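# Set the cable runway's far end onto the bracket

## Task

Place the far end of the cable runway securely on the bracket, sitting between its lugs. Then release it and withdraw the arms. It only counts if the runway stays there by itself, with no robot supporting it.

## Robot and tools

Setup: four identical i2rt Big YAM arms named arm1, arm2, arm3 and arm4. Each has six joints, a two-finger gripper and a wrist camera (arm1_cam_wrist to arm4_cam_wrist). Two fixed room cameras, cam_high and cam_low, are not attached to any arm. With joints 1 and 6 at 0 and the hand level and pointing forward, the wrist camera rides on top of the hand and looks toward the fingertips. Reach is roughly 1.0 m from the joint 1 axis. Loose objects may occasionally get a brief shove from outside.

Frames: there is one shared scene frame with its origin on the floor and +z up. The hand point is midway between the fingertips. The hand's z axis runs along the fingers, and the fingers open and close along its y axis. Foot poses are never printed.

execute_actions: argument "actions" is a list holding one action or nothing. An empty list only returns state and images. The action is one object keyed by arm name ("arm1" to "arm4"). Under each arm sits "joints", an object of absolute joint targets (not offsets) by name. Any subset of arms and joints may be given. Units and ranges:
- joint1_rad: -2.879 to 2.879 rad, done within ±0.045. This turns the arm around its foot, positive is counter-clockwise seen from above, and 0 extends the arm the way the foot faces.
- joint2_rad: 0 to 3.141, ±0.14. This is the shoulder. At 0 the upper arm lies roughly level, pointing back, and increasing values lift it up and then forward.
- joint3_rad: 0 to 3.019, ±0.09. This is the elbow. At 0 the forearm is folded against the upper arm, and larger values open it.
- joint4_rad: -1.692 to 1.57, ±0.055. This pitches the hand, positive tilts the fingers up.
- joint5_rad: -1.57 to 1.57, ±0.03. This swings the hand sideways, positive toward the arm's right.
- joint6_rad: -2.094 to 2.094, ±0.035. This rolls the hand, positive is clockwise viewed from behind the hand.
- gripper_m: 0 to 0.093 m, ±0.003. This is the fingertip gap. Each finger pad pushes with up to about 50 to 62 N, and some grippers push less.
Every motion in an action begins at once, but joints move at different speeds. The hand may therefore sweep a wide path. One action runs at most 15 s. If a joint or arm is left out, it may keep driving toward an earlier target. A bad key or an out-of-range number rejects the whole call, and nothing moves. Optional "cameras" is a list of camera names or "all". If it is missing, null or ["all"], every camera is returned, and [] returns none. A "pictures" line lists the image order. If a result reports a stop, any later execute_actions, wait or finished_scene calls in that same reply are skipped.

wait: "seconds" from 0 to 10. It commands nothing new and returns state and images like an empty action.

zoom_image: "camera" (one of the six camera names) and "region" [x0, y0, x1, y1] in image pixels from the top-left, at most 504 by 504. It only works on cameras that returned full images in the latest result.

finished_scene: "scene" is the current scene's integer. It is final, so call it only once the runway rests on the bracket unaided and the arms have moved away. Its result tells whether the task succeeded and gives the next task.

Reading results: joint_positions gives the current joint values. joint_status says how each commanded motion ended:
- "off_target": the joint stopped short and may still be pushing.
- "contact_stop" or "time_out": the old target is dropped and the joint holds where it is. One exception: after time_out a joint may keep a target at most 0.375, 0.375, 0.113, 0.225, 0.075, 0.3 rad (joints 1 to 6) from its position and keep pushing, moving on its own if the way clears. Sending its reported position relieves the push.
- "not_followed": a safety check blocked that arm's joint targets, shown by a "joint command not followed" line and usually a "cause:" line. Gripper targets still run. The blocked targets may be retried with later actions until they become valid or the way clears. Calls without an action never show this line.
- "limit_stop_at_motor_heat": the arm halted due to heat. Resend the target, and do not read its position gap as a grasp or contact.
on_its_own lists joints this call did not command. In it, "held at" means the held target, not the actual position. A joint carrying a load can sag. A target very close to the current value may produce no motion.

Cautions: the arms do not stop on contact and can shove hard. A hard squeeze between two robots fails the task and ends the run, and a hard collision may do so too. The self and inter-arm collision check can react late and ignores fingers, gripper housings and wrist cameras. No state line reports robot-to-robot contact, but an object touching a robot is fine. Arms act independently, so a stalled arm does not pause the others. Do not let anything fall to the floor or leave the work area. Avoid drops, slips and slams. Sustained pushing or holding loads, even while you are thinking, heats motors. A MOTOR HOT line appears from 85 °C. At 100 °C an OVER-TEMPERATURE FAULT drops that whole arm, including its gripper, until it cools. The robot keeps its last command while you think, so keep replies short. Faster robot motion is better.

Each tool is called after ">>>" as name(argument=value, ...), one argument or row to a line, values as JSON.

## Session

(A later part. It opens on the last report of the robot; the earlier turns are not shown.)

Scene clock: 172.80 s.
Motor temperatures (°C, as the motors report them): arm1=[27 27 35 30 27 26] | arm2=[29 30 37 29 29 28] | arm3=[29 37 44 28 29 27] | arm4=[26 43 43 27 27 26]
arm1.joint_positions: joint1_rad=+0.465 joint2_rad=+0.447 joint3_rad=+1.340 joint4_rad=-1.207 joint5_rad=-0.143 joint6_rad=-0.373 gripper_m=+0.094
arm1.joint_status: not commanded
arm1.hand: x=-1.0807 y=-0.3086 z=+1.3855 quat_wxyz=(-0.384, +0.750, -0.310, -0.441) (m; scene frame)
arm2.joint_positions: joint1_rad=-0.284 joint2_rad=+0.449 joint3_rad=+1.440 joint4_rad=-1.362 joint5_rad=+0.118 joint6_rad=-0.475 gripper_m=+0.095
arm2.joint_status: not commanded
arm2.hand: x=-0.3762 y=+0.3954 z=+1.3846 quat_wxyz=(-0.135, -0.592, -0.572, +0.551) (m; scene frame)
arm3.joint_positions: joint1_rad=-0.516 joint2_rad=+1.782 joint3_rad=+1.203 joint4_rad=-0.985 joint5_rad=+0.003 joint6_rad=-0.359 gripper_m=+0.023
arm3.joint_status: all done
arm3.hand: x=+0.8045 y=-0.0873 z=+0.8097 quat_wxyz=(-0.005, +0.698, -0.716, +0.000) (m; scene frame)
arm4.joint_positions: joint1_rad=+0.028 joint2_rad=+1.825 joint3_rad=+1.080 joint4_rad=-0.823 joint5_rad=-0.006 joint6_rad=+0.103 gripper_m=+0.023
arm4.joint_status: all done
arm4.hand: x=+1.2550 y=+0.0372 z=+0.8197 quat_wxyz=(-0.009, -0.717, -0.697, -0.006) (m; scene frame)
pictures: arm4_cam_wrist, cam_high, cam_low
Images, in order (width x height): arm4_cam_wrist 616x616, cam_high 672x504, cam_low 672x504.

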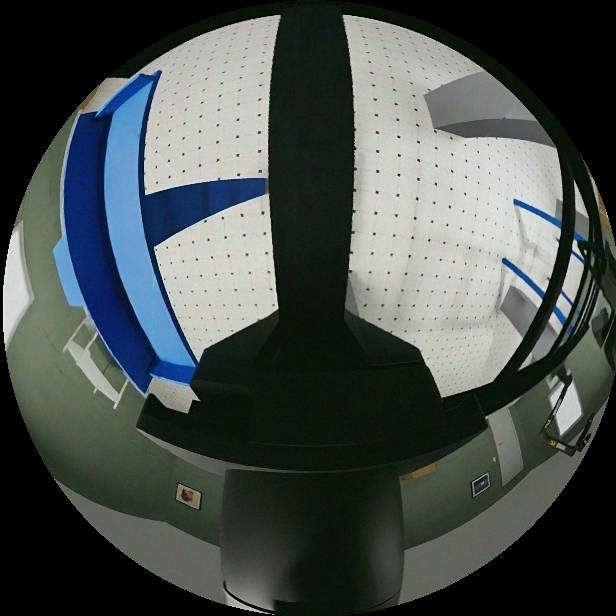

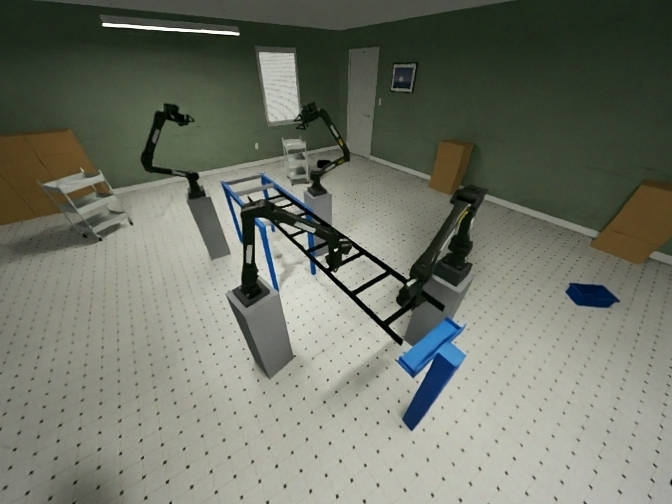

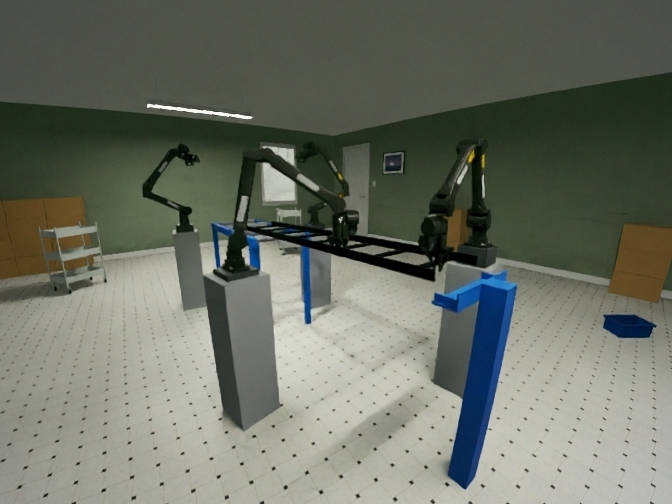

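>>> execute_actions(
  actions=[
    {"arm3":{"joints":{"joint1_rad":-0.651,"joint2_rad":1.78,"joint3_rad":1.366,"joint4_rad":-0.997,"joint6_rad":-0.496}},"arm4":{"joints":{"joint1_rad":0.178,"joint2_rad":1.79,"joint3_rad":1.214,"joint4_rad":-0.795,"joint6_rad":0.258}}},
  ],
  cameras=["cam_high","cam_low","arm4_cam_wrist"],
)

>>> zoom_image(
  camera="cam_high",
  region=[385, 295, 485, 395],
)

>>> zoom_image(
  camera="cam_low",
  region=[415, 240, 530, 330],
)

Scene clock: 212.60 s.
Motor temperatures (°C, as the motors report them): arm1=[27 27 35 30 27 26] | arm2=[29 30 37 29 29 28] | arm3=[29 37 46 28 29 27] | arm4=[26 44 45 27 27 26]
arm1.joint_positions: joint1_rad=+0.465 joint2_rad=+0.447 joint3_rad=+1.340 joint4_rad=-1.207 joint5_rad=-0.143 joint6_rad=-0.373 gripper_m=+0.094
arm1.joint_status: not commanded
arm1.hand: x=-1.0807 y=-0.3086 z=+1.3855 quat_wxyz=(-0.384, +0.750, -0.310, -0.441) (m; scene frame)
arm2.joint_positions: joint1_rad=-0.284 joint2_rad=+0.449 joint3_rad=+1.440 joint4_rad=-1.362 joint5_rad=+0.118 joint6_rad=-0.475 gripper_m=+0.095
arm2.joint_status: not commanded
arm2.hand: x=-0.3762 y=+0.3954 z=+1.3846 quat_wxyz=(-0.135, -0.592, -0.572, +0.551) (m; scene frame)
arm3.joint_positions: joint1_rad=-0.654 joint2_rad=+1.859 joint3_rad=+1.290 joint4_rad=-0.990 joint5_rad=-0.002 joint6_rad=-0.496 gripper_m=+0.023
arm3.joint_status: all done
arm3.hand: x=+0.8795 y=-0.0901 z=+0.8011 quat_wxyz=(-0.007, +0.698, -0.716, -0.002) (m; scene frame)
arm4.joint_positions: joint1_rad=+0.184 joint2_rad=+1.875 joint3_rad=+1.111 joint4_rad=-0.793 joint5_rad=-0.004 joint6_rad=+0.260 gripper_m=+0.023
arm4.joint_status: joint3_rad time_out (moved +0.032 of +0.134); the others done
arm4.on_its_own: joint3_rad reads +1.111 and still pushes toward +1.214 since a time_out
arm4.hand: x=+1.3298 y=+0.0331 z=+0.8073 quat_wxyz=(-0.013, -0.718, -0.696, -0.003) (m; scene frame)
pictures: arm4_cam_wrist, cam_high, cam_low
Images, in order (width x height): arm4_cam_wrist 616x616, cam_high 672x504, cam_low 672x504.

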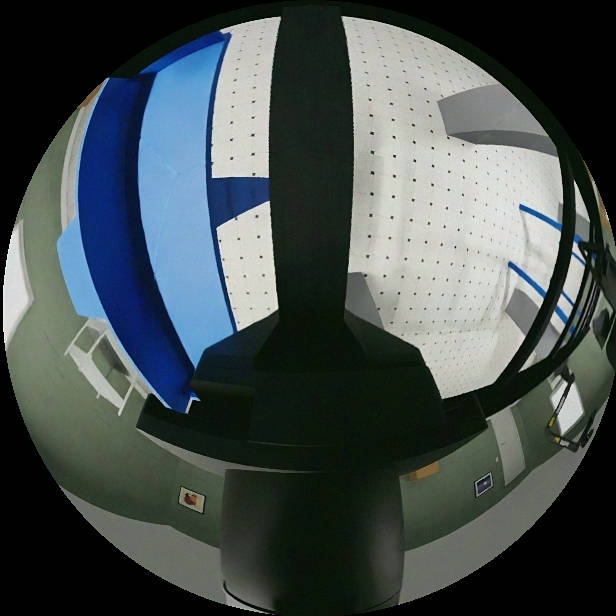

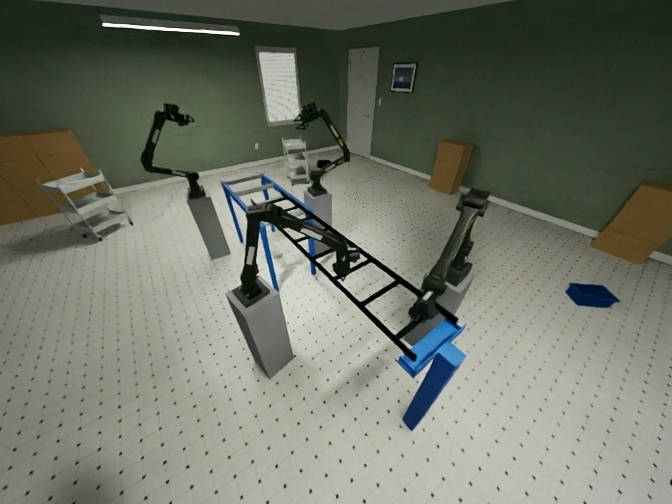

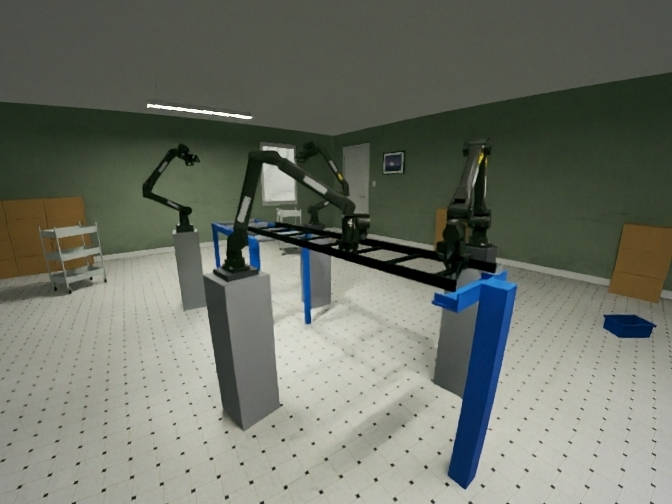

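Region (385, 295, 485, 395) of cam_high's 672x504 image, scaled by 5.040, with more detail than that image has.

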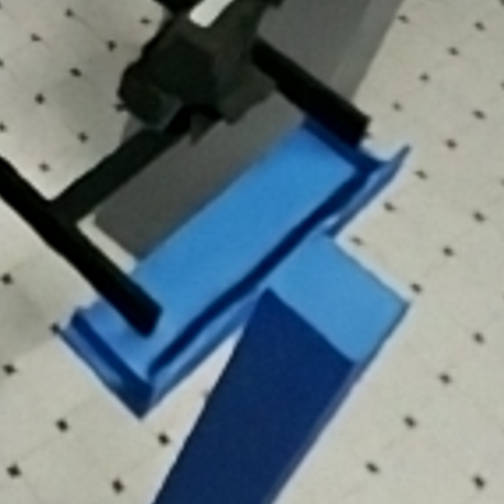

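Region (415, 240, 530, 330) of cam_low's 672x504 image, scaled by 4.383, with more detail than that image has; it fills the top 394 rows of this view, and the rest is white.

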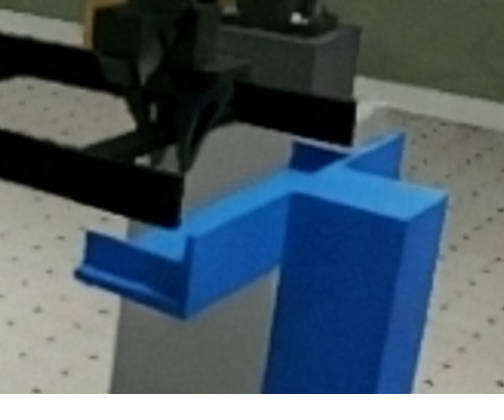

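>>> zoom_image(
  camera="cam_high",
  region=[430, 300, 475, 345],
)

>>> zoom_image(
  camera="cam_low",
  region=[465, 250, 515, 290],
)

>>> zoom_image(
  camera="cam_high",
  region=[390, 340, 435, 385],
)

Region (430, 300, 475, 345) of cam_high's 672x504 image, scaled by 11.200, with more detail than that image has.

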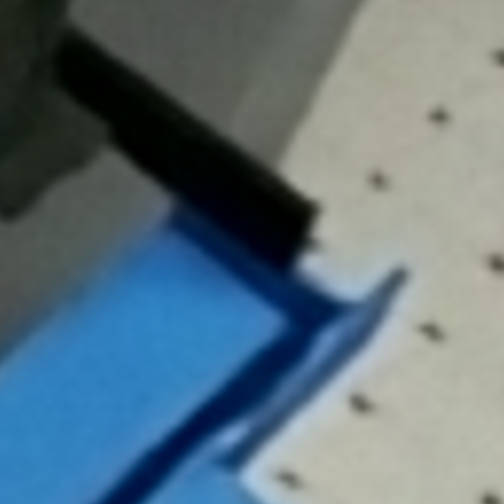

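Region (465, 250, 515, 290) of cam_low's 672x504 image, scaled by 10.080, with more detail than that image has; it fills the top 403 rows of this view, and the rest is white.

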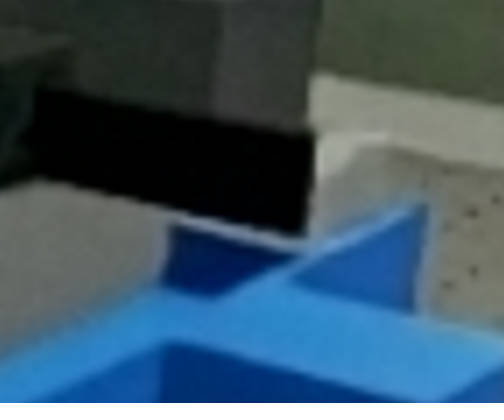

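Region (390, 340, 435, 385) of cam_high's 672x504 image, scaled by 11.200, with more detail than that image has.

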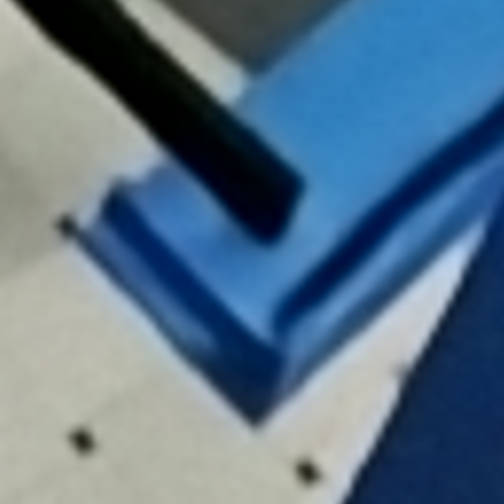

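>>> zoom_image(
  camera="cam_low",
  region=[425, 270, 475, 320],
)

>>> zoom_image(
  camera="arm4_cam_wrist",
  region=[60, 0, 300, 200],
)

>>> zoom_image(
  camera="arm4_cam_wrist",
  region=[100, 300, 280, 450],
)

Region (425, 270, 475, 320) of cam_low's 672x504 image, scaled by 10.080, with more detail than that image has.

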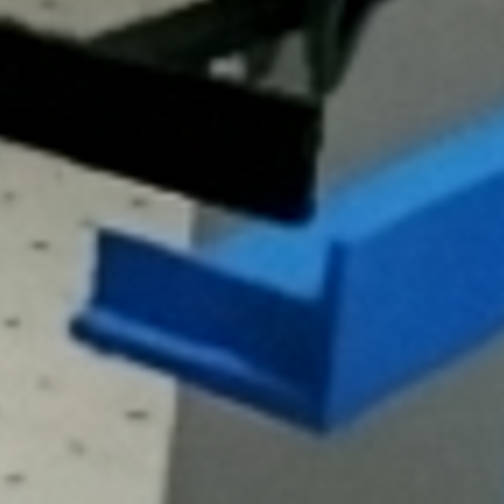

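Region (60, 0, 300, 200) of arm4_cam_wrist's 616x616 image, scaled by 2.100, with more detail than that image has.

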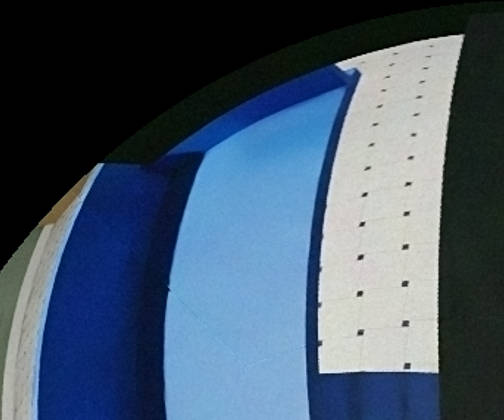

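Region (100, 300, 280, 450) of arm4_cam_wrist's 616x616 image, scaled by 2.800, with more detail than that image has.

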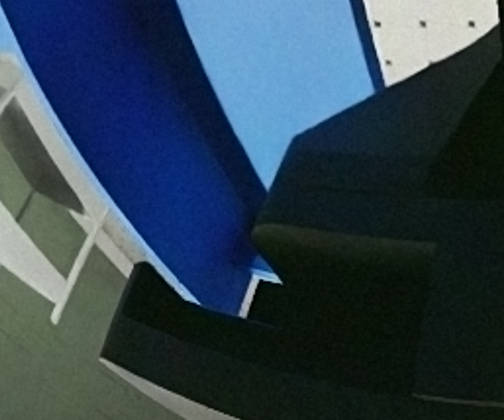

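>>> execute_actions(
  actions=[
    {"arm3":{"joints":{"joint1_rad":-0.68,"joint4_rad":-1.02,"joint6_rad":-0.52}},"arm4":{"joints":{"joint1_rad":0.197,"joint2_rad":1.805,"joint3_rad":1.257,"joint4_rad":-0.845,"joint6_rad":0.272}}},
  ],
  cameras=["cam_high","cam_low"],
)

>>> zoom_image(
  camera="cam_high",
  region=[430, 300, 475, 345],
)

>>> zoom_image(
  camera="cam_low",
  region=[465, 250, 515, 290],
)

>>> zoom_image(
  camera="cam_high",
  region=[390, 340, 435, 385],
)

>>> zoom_image(
  camera="cam_low",
  region=[425, 270, 475, 320],
)

Scene clock: 286.67 s.
Motor temperatures (°C, as the motors report them): arm1=[27 27 35 30 27 26] | arm2=[29 30 37 29 29 28] | arm3=[29 38 47 28 29 27] | arm4=[26 44 49 27 27 26]
arm1.joint_positions: joint1_rad=+0.465 joint2_rad=+0.447 joint3_rad=+1.340 joint4_rad=-1.207 joint5_rad=-0.143 joint6_rad=-0.373 gripper_m=+0.094
arm1.joint_status: not commanded
arm1.hand: x=-1.0807 y=-0.3086 z=+1.3855 quat_wxyz=(-0.384, +0.750, -0.310, -0.441) (m; scene frame)
arm2.joint_positions: joint1_rad=-0.284 joint2_rad=+0.449 joint3_rad=+1.440 joint4_rad=-1.362 joint5_rad=+0.118 joint6_rad=-0.475 gripper_m=+0.095
arm2.joint_status: not commanded
arm2.hand: x=-0.3762 y=+0.3954 z=+1.3846 quat_wxyz=(-0.135, -0.592, -0.572, +0.551) (m; scene frame)
arm3.joint_positions: joint1_rad=-0.660 joint2_rad=+1.859 joint3_rad=+1.290 joint4_rad=-0.994 joint5_rad=-0.004 joint6_rad=-0.501 gripper_m=+0.023
arm3.joint_status: all done
arm3.hand: x=+0.8816 y=-0.0925 z=+0.8011 quat_wxyz=(-0.005, +0.697, -0.717, -0.003) (m; scene frame)
arm4.joint_positions: joint1_rad=+0.189 joint2_rad=+1.880 joint3_rad=+1.124 joint4_rad=-0.810 joint5_rad=-0.002 joint6_rad=+0.265 gripper_m=+0.023
arm4.joint_status: joint3_rad time_out (moved +0.013 of +0.146); the others done
arm4.on_its_own: joint3_rad reads +1.124 and still pushes toward +1.237 since a time_out
arm4.hand: x=+1.3323 y=+0.0323 z=+0.8083 quat_wxyz=(-0.008, -0.718, -0.696, -0.005) (m; scene frame)
pictures: cam_high, cam_low
Images, in order (width x height): cam_high 672x504, cam_low 672x504.

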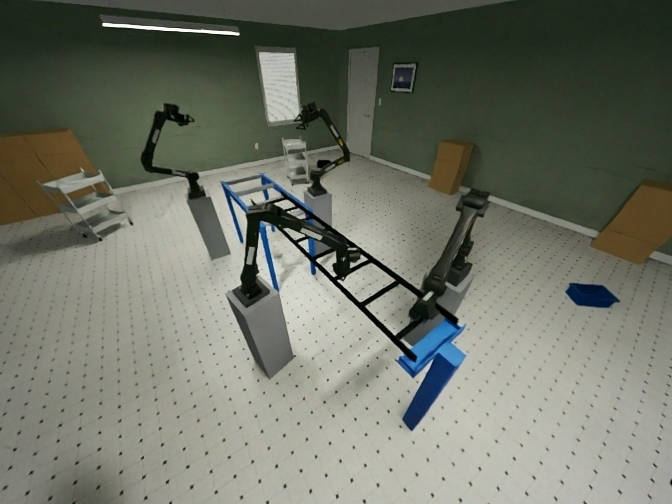

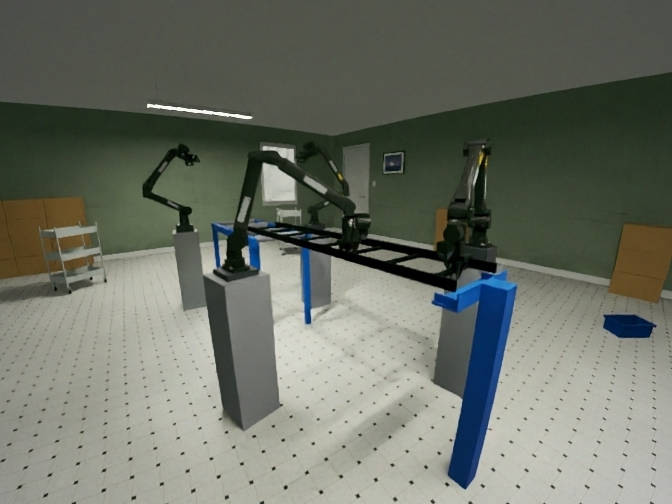

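Region (430, 300, 475, 345) of cam_high's 672x504 image, scaled by 11.200, with more detail than that image has.

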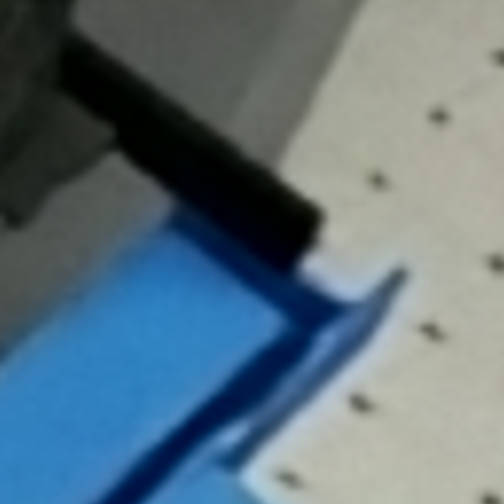

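Region (465, 250, 515, 290) of cam_low's 672x504 image, scaled by 10.080, with more detail than that image has; it fills the top 403 rows of this view, and the rest is white.

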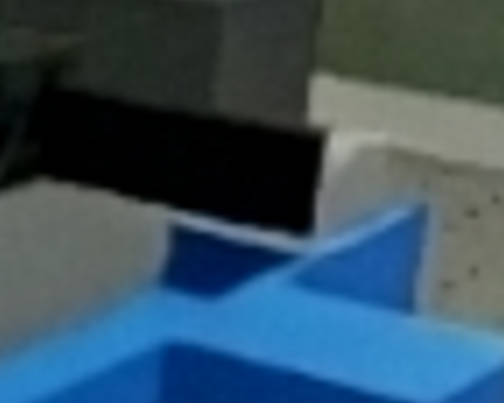

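Region (390, 340, 435, 385) of cam_high's 672x504 image, scaled by 11.200, with more detail than that image has.

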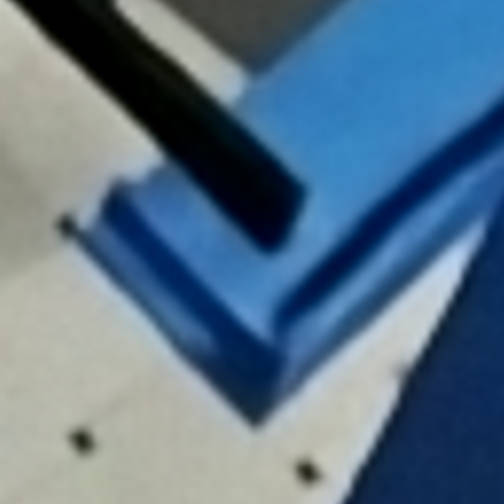

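Region (425, 270, 475, 320) of cam_low's 672x504 image, scaled by 10.080, with more detail than that image has.

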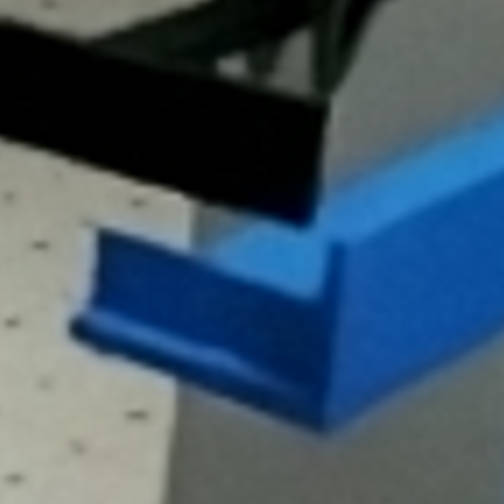

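>>> execute_actions(
  actions=[
    {"arm3":{"joints":{"joint1_rad":-0.69,"joint2_rad":1.755,"joint3_rad":1.33,"joint4_rad":-1.03,"joint6_rad":-0.52}},"arm4":{"joints":{"joint1_rad":0.197,"joint4_rad":-0.775,"joint6_rad":0.278}}},
  ],
  cameras=["cam_high","cam_low"],
)

>>> zoom_image(
  camera="cam_high",
  region=[430, 300, 475, 345],
)

>>> zoom_image(
  camera="cam_low",
  region=[465, 250, 515, 290],
)

>>> zoom_image(
  camera="cam_high",
  region=[390, 340, 435, 385],
)

>>> zoom_image(
  camera="cam_low",
  region=[425, 270, 475, 320],
)

Scene clock: 309.90 s.
Motor temperatures (°C, as the motors report them): arm1=[27 27 35 30 27 26] | arm2=[29 30 37 29 29 28] | arm3=[29 39 47 28 29 27] | arm4=[26 44 50 27 27 26]
arm1.joint_positions: joint1_rad=+0.465 joint2_rad=+0.447 joint3_rad=+1.340 joint4_rad=-1.207 joint5_rad=-0.143 joint6_rad=-0.373 gripper_m=+0.094
arm1.joint_status: not commanded
arm1.hand: x=-1.0807 y=-0.3086 z=+1.3855 quat_wxyz=(-0.384, +0.750, -0.310, -0.441) (m; scene frame)
arm2.joint_positions: joint1_rad=-0.284 joint2_rad=+0.449 joint3_rad=+1.440 joint4_rad=-1.362 joint5_rad=+0.118 joint6_rad=-0.475 gripper_m=+0.095
arm2.joint_status: not commanded
arm2.hand: x=-0.3762 y=+0.3954 z=+1.3846 quat_wxyz=(-0.135, -0.592, -0.572, +0.551) (m; scene frame)
arm3.joint_positions: joint1_rad=-0.664 joint2_rad=+1.859 joint3_rad=+1.288 joint4_rad=-0.996 joint5_rad=-0.006 joint6_rad=-0.503 gripper_m=+0.023
arm3.joint_status: all done
arm3.hand: x=+0.8825 y=-0.0946 z=+0.8005 quat_wxyz=(-0.003, +0.696, -0.718, -0.003) (m; scene frame)
arm4.joint_positions: joint1_rad=+0.190 joint2_rad=+1.884 joint3_rad=+1.124 joint4_rad=-0.794 joint5_rad=-0.002 joint6_rad=+0.268 gripper_m=+0.023
arm4.joint_status: all done
arm4.on_its_own: joint3_rad reads +1.124 and still pushes toward +1.237 since a time_out
arm4.hand: x=+1.3335 y=+0.0292 z=+0.8067 quat_wxyz=(-0.014, -0.718, -0.696, -0.001) (m; scene frame)
pictures: cam_high, cam_low
Images, in order (width x height): cam_high 672x504, cam_low 672x504.

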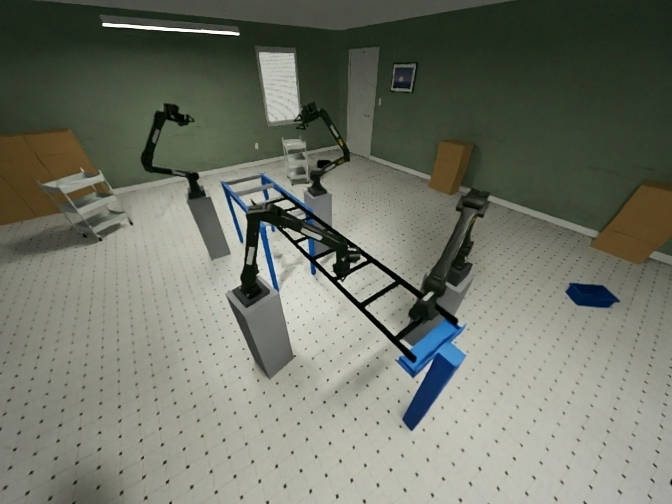

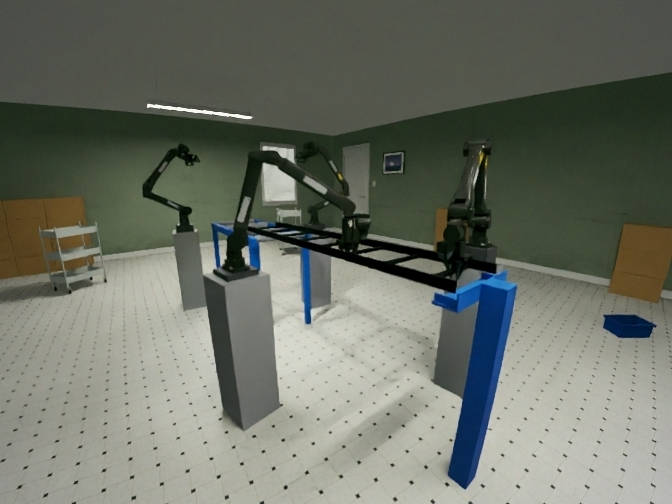

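Region (430, 300, 475, 345) of cam_high's 672x504 image, scaled by 11.200, with more detail than that image has.

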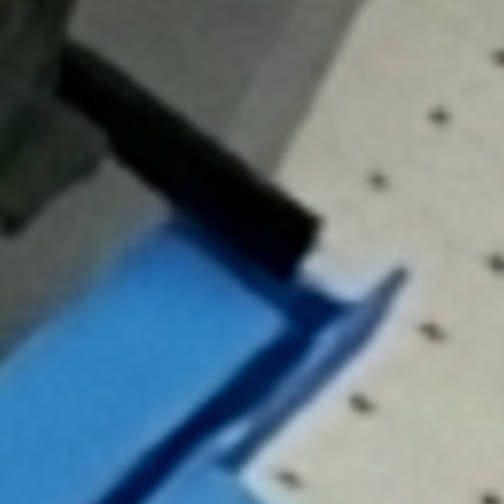

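Region (465, 250, 515, 290) of cam_low's 672x504 image, scaled by 10.080, with more detail than that image has; it fills the top 403 rows of this view, and the rest is white.

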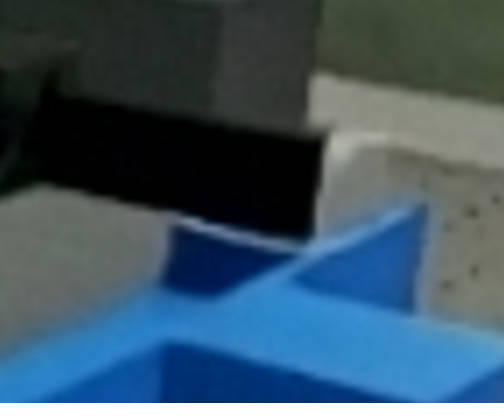

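Region (390, 340, 435, 385) of cam_high's 672x504 image, scaled by 11.200, with more detail than that image has.

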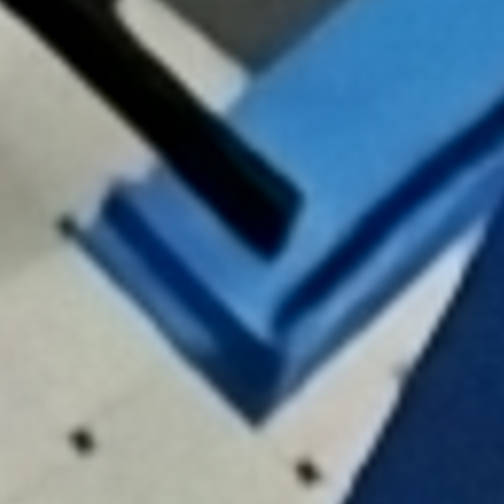

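Region (425, 270, 475, 320) of cam_low's 672x504 image, scaled by 10.080, with more detail than that image has.

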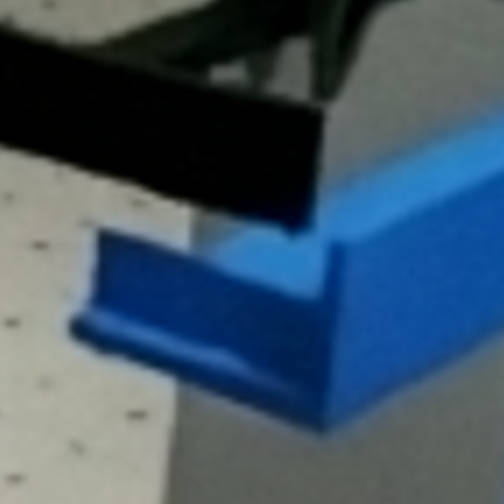

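>>> execute_actions(
  actions=[
    {"arm3":{"joints":{"joint1_rad":-0.7,"joint2_rad":1.745,"joint3_rad":1.32,"joint4_rad":-1.045,"joint6_rad":-0.525}},"arm4":{"joints":{"joint2_rad":1.785,"joint4_rad":-0.745,"joint6_rad":0.28}}},
  ],
  cameras=["cam_high","cam_low"],
)

>>> zoom_image(
  camera="cam_high",
  region=[430, 300, 475, 345],
)

>>> zoom_image(
  camera="cam_low",
  region=[465, 250, 515, 290],
)

>>> zoom_image(
  camera="cam_high",
  region=[390, 340, 435, 385],
)

>>> zoom_image(
  camera="cam_low",
  region=[425, 270, 475, 320],
)

Scene clock: 316.67 s.
Motor temperatures (°C, as the motors report them): arm1=[27 27 35 30 27 26] | arm2=[29 30 37 29 29 28] | arm3=[29 39 46 28 29 27] | arm4=[26 44 50 27 27 26]
arm1.joint_positions: joint1_rad=+0.465 joint2_rad=+0.447 joint3_rad=+1.340 joint4_rad=-1.207 joint5_rad=-0.143 joint6_rad=-0.373 gripper_m=+0.094
arm1.joint_status: not commanded
arm1.hand: x=-1.0807 y=-0.3086 z=+1.3855 quat_wxyz=(-0.384, +0.750, -0.310, -0.441) (m; scene frame)
arm2.joint_positions: joint1_rad=-0.284 joint2_rad=+0.449 joint3_rad=+1.440 joint4_rad=-1.362 joint5_rad=+0.118 joint6_rad=-0.475 gripper_m=+0.095
arm2.joint_status: not commanded
arm2.hand: x=-0.3762 y=+0.3954 z=+1.3846 quat_wxyz=(-0.135, -0.592, -0.572, +0.551) (m; scene frame)
arm3.joint_positions: joint1_rad=-0.668 joint2_rad=+1.859 joint3_rad=+1.286 joint4_rad=-0.996 joint5_rad=-0.007 joint6_rad=-0.506 gripper_m=+0.023
arm3.joint_status: all done
arm3.hand: x=+0.8832 y=-0.0964 z=+0.7996 quat_wxyz=(-0.001, +0.696, -0.718, -0.004) (m; scene frame)
arm4.joint_positions: joint1_rad=+0.190 joint2_rad=+1.884 joint3_rad=+1.124 joint4_rad=-0.784 joint5_rad=-0.003 joint6_rad=+0.270 gripper_m=+0.023
arm4.joint_status: all done
arm4.on_its_own: joint3_rad reads +1.124 and still pushes toward +1.237 since a time_out
arm4.hand: x=+1.3345 y=+0.0268 z=+0.8068 quat_wxyz=(-0.018, -0.719, -0.695, +0.001) (m; scene frame)
pictures: cam_high, cam_low
Images, in order (width x height): cam_high 672x504, cam_low 672x504.

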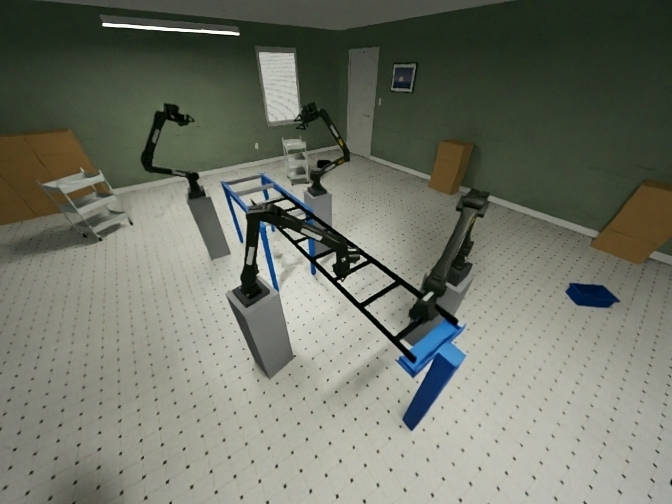

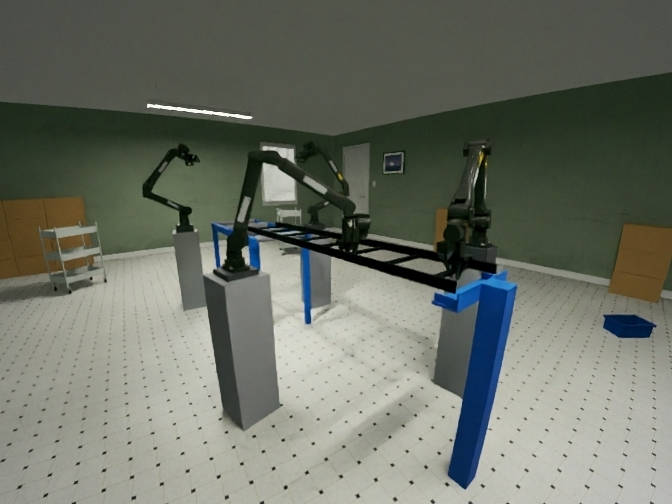

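Region (430, 300, 475, 345) of cam_high's 672x504 image, scaled by 11.200, with more detail than that image has.

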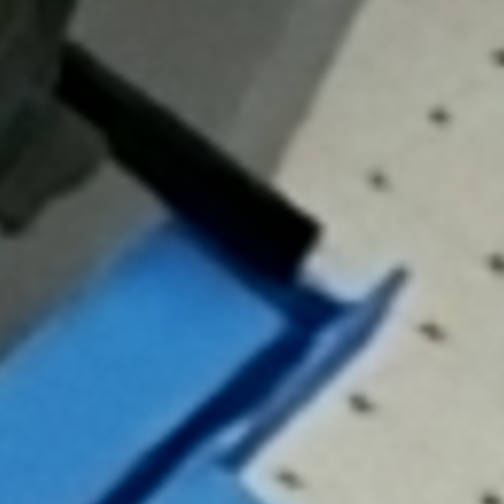

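Region (465, 250, 515, 290) of cam_low's 672x504 image, scaled by 10.080, with more detail than that image has; it fills the top 403 rows of this view, and the rest is white.

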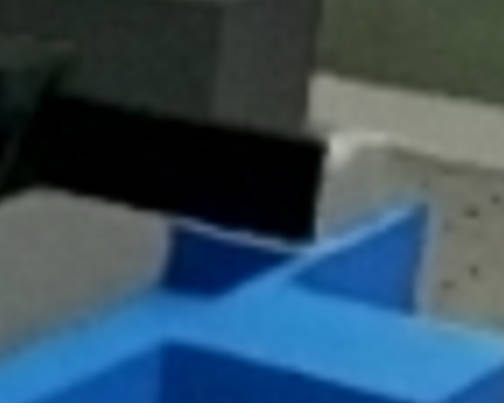

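Region (390, 340, 435, 385) of cam_high's 672x504 image, scaled by 11.200, with more detail than that image has.

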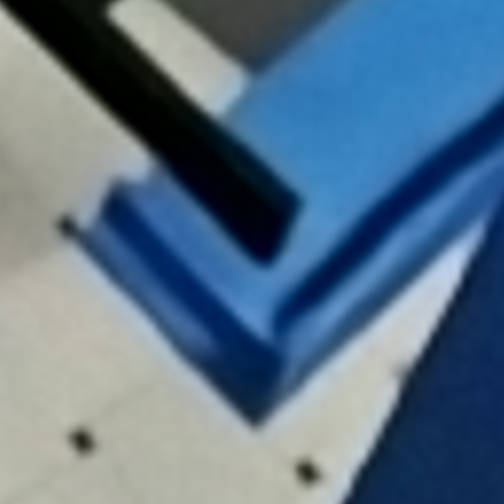

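Region (425, 270, 475, 320) of cam_low's 672x504 image, scaled by 10.080, with more detail than that image has.

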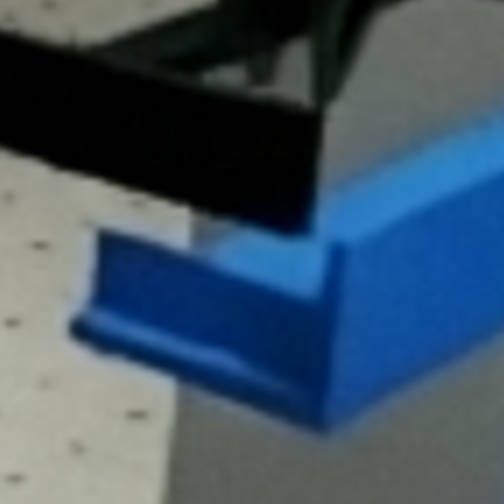

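>>> execute_actions(
  actions=[
    {"arm3":{"joints":{"joint2_rad":1.725,"joint3_rad":1.303,"joint4_rad":-0.99,"joint6_rad":-0.49}},"arm4":{"joints":{"joint4_rad":-0.732,"joint6_rad":0.292}}},
  ],
  cameras=["cam_high","cam_low"],
)

>>> zoom_image(
  camera="cam_high",
  region=[430, 300, 475, 345],
)

>>> zoom_image(
  camera="cam_low",
  region=[465, 250, 515, 290],
)

>>> zoom_image(
  camera="cam_high",
  region=[390, 340, 435, 385],
)

>>> zoom_image(
  camera="cam_low",
  region=[425, 270, 475, 320],
)

Scene clock: 337.87 s.
Motor temperatures (°C, as the motors report them): arm1=[27 27 35 30 27 26] | arm2=[29 30 37 29 29 28] | arm3=[29 40 45 28 29 27] | arm4=[26 44 51 27 27 26]
arm1.joint_positions: joint1_rad=+0.465 joint2_rad=+0.447 joint3_rad=+1.340 joint4_rad=-1.207 joint5_rad=-0.143 joint6_rad=-0.373 gripper_m=+0.094
arm1.joint_status: not commanded
arm1.hand: x=-1.0807 y=-0.3086 z=+1.3855 quat_wxyz=(-0.384, +0.750, -0.310, -0.441) (m; scene frame)
arm2.joint_positions: joint1_rad=-0.284 joint2_rad=+0.449 joint3_rad=+1.440 joint4_rad=-1.362 joint5_rad=+0.118 joint6_rad=-0.475 gripper_m=+0.095
arm2.joint_status: not commanded
arm2.hand: x=-0.3762 y=+0.3954 z=+1.3846 quat_wxyz=(-0.135, -0.592, -0.572, +0.551) (m; scene frame)
arm3.joint_positions: joint1_rad=-0.670 joint2_rad=+1.850 joint3_rad=+1.273 joint4_rad=-0.983 joint5_rad=-0.007 joint6_rad=-0.505 gripper_m=+0.023
arm3.joint_status: all done
arm3.hand: x=+0.8831 y=-0.0984 z=+0.7998 quat_wxyz=(-0.006, +0.695, -0.719, -0.005) (m; scene frame)
arm4.joint_positions: joint1_rad=+0.190 joint2_rad=+1.884 joint3_rad=+1.124 joint4_rad=-0.770 joint5_rad=+0.000 joint6_rad=+0.273 gripper_m=+0.023
arm4.joint_status: all done
arm4.on_its_own: joint3_rad reads +1.124 and still pushes toward +1.237 since a time_out
arm4.hand: x=+1.3349 y=+0.0232 z=+0.8069 quat_wxyz=(-0.024, -0.720, -0.694, +0.006) (m; scene frame)
pictures: cam_high, cam_low
Images, in order (width x height): cam_high 672x504, cam_low 672x504.

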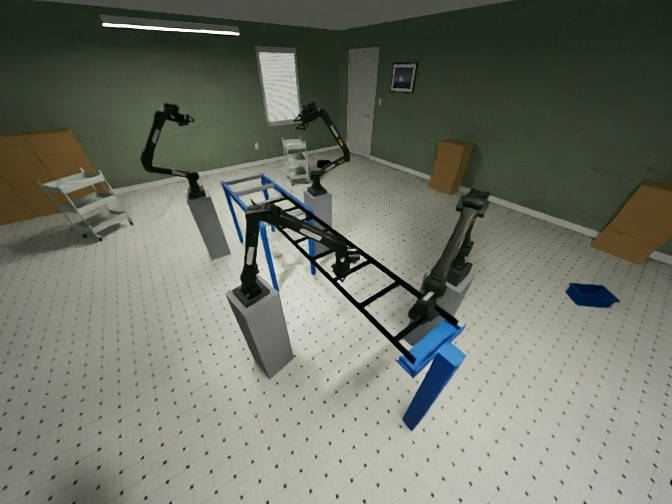

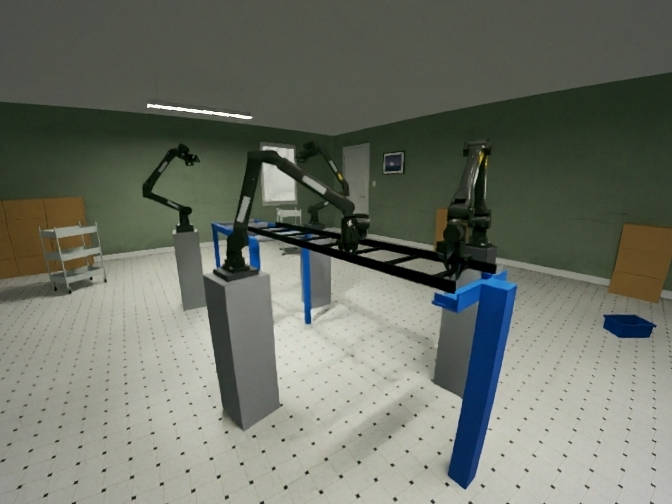

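Region (430, 300, 475, 345) of cam_high's 672x504 image, scaled by 11.200, with more detail than that image has.

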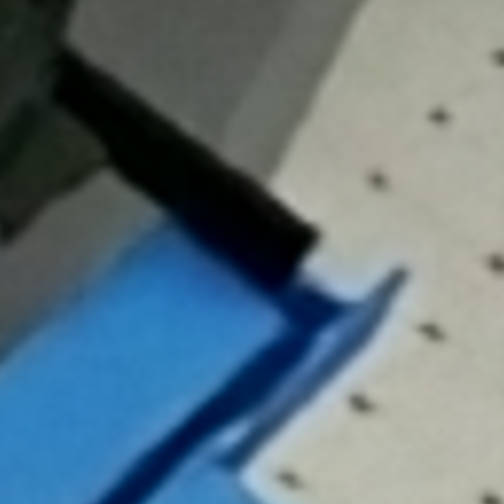

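Region (465, 250, 515, 290) of cam_low's 672x504 image, scaled by 10.080, with more detail than that image has; it fills the top 403 rows of this view, and the rest is white.

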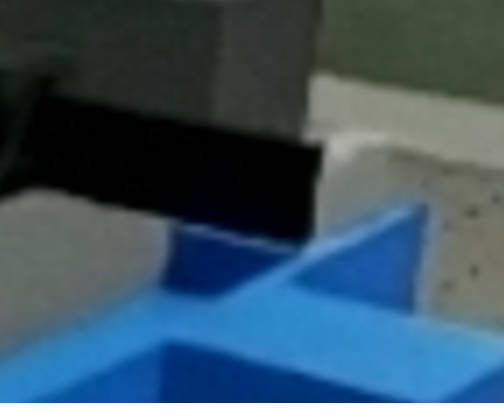

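Region (390, 340, 435, 385) of cam_high's 672x504 image, scaled by 11.200, with more detail than that image has.

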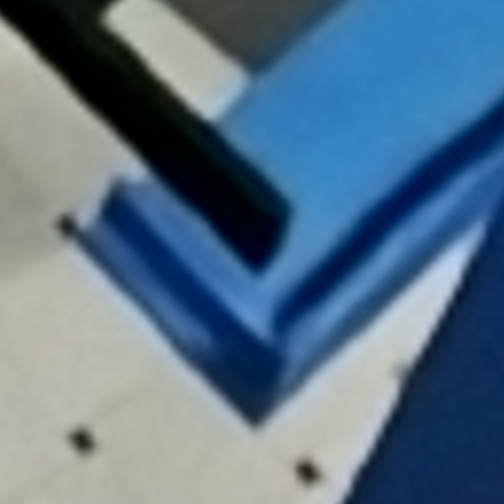

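Region (425, 270, 475, 320) of cam_low's 672x504 image, scaled by 10.080, with more detail than that image has.

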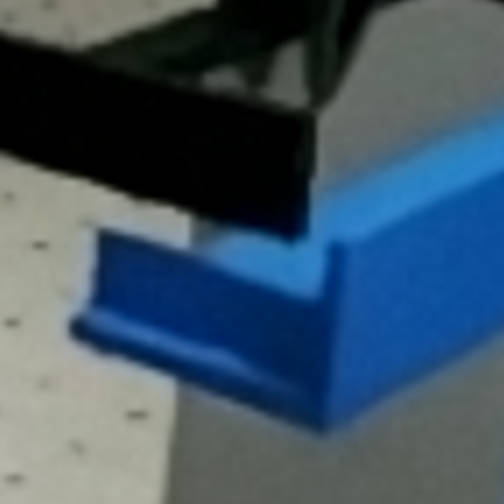

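>>> execute_actions(
  actions=[
    {"arm3":{"joints":{"joint1_rad":-0.682,"joint2_rad":1.784,"joint3_rad":1.296,"joint4_rad":-0.947,"joint6_rad":-0.5}},"arm4":{"joints":{"joint2_rad":1.845,"joint4_rad":-0.715,"joint6_rad":0.283}}},
  ],
  cameras=["cam_high","cam_low"],
)

>>> zoom_image(
  camera="cam_high",
  region=[430, 300, 475, 345],
)

>>> zoom_image(
  camera="cam_high",
  region=[390, 340, 435, 385],
)

>>> zoom_image(
  camera="cam_low",
  region=[420, 245, 520, 325],
)

Scene clock: 352.33 s.
Motor temperatures (°C, as the motors report them): arm1=[27 27 35 30 27 26] | arm2=[29 30 37 29 29 28] | arm3=[29 40 44 28 29 27] | arm4=[26 45 51 27 27 26]
arm1.joint_positions: joint1_rad=+0.465 joint2_rad=+0.447 joint3_rad=+1.340 joint4_rad=-1.207 joint5_rad=-0.143 joint6_rad=-0.373 gripper_m=+0.094
arm1.joint_status: not commanded
arm1.hand: x=-1.0807 y=-0.3086 z=+1.3855 quat_wxyz=(-0.384, +0.750, -0.310, -0.441) (m; scene frame)
arm2.joint_positions: joint1_rad=-0.284 joint2_rad=+0.449 joint3_rad=+1.440 joint4_rad=-1.362 joint5_rad=+0.118 joint6_rad=-0.475 gripper_m=+0.095
arm2.joint_status: not commanded
arm2.hand: x=-0.3762 y=+0.3954 z=+1.3846 quat_wxyz=(-0.135, -0.592, -0.572, +0.551) (m; scene frame)
arm3.joint_positions: joint1_rad=-0.670 joint2_rad=+1.870 joint3_rad=+1.257 joint4_rad=-0.945 joint5_rad=-0.008 joint6_rad=-0.505 gripper_m=+0.023
arm3.joint_status: all done
arm3.hand: x=+0.8828 y=-0.0987 z=+0.7850 quat_wxyz=(-0.006, +0.695, -0.719, -0.005) (m; scene frame)
arm4.joint_positions: joint1_rad=+0.190 joint2_rad=+1.929 joint3_rad=+1.124 joint4_rad=-0.735 joint5_rad=+0.005 joint6_rad=+0.273 gripper_m=+0.023
arm4.joint_status: all done
arm4.on_its_own: joint3_rad reads +1.124 and still pushes toward +1.237 since a time_out
arm4.hand: x=+1.3344 y=+0.0227 z=+0.7858 quat_wxyz=(-0.018, -0.720, -0.694, +0.005) (m; scene frame)
pictures: cam_high, cam_low
Images, in order (width x height): cam_high 672x504, cam_low 672x504.

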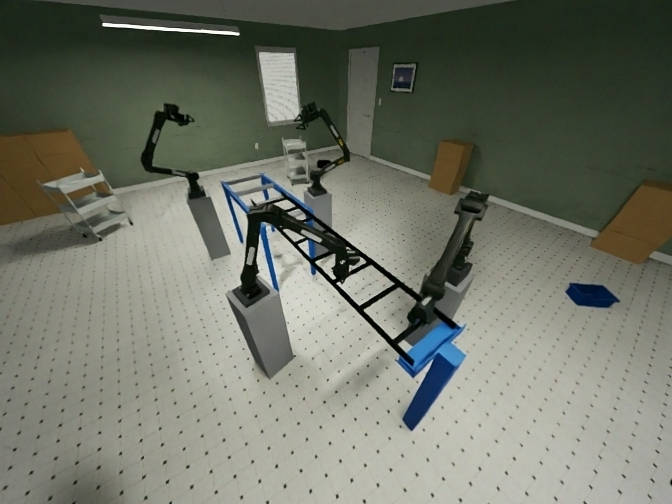

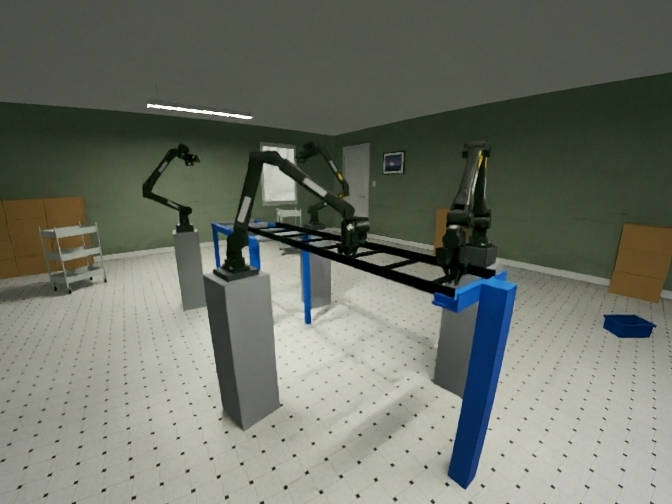

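Region (430, 300, 475, 345) of cam_high's 672x504 image, scaled by 11.200, with more detail than that image has.

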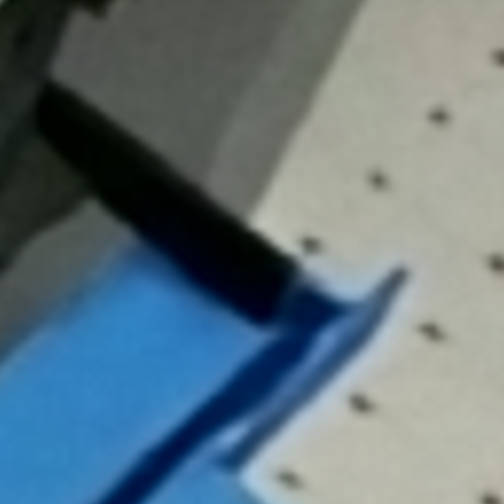

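Region (390, 340, 435, 385) of cam_high's 672x504 image, scaled by 11.200, with more detail than that image has.

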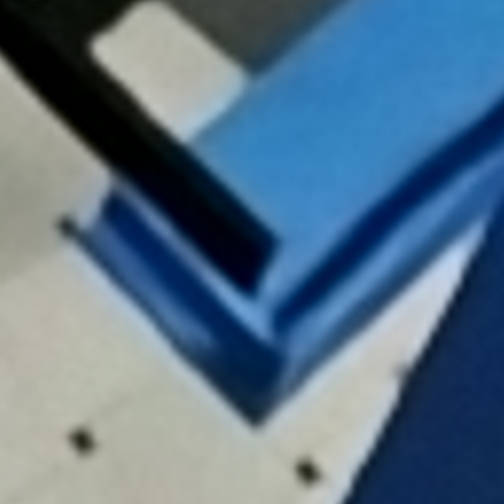

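Region (420, 245, 520, 325) of cam_low's 672x504 image, scaled by 5.040, with more detail than that image has; it fills the top 403 rows of this view, and the rest is white.

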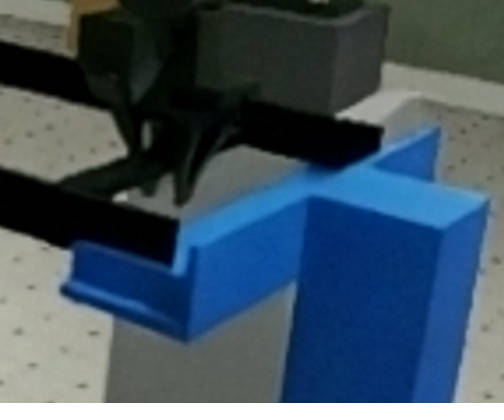

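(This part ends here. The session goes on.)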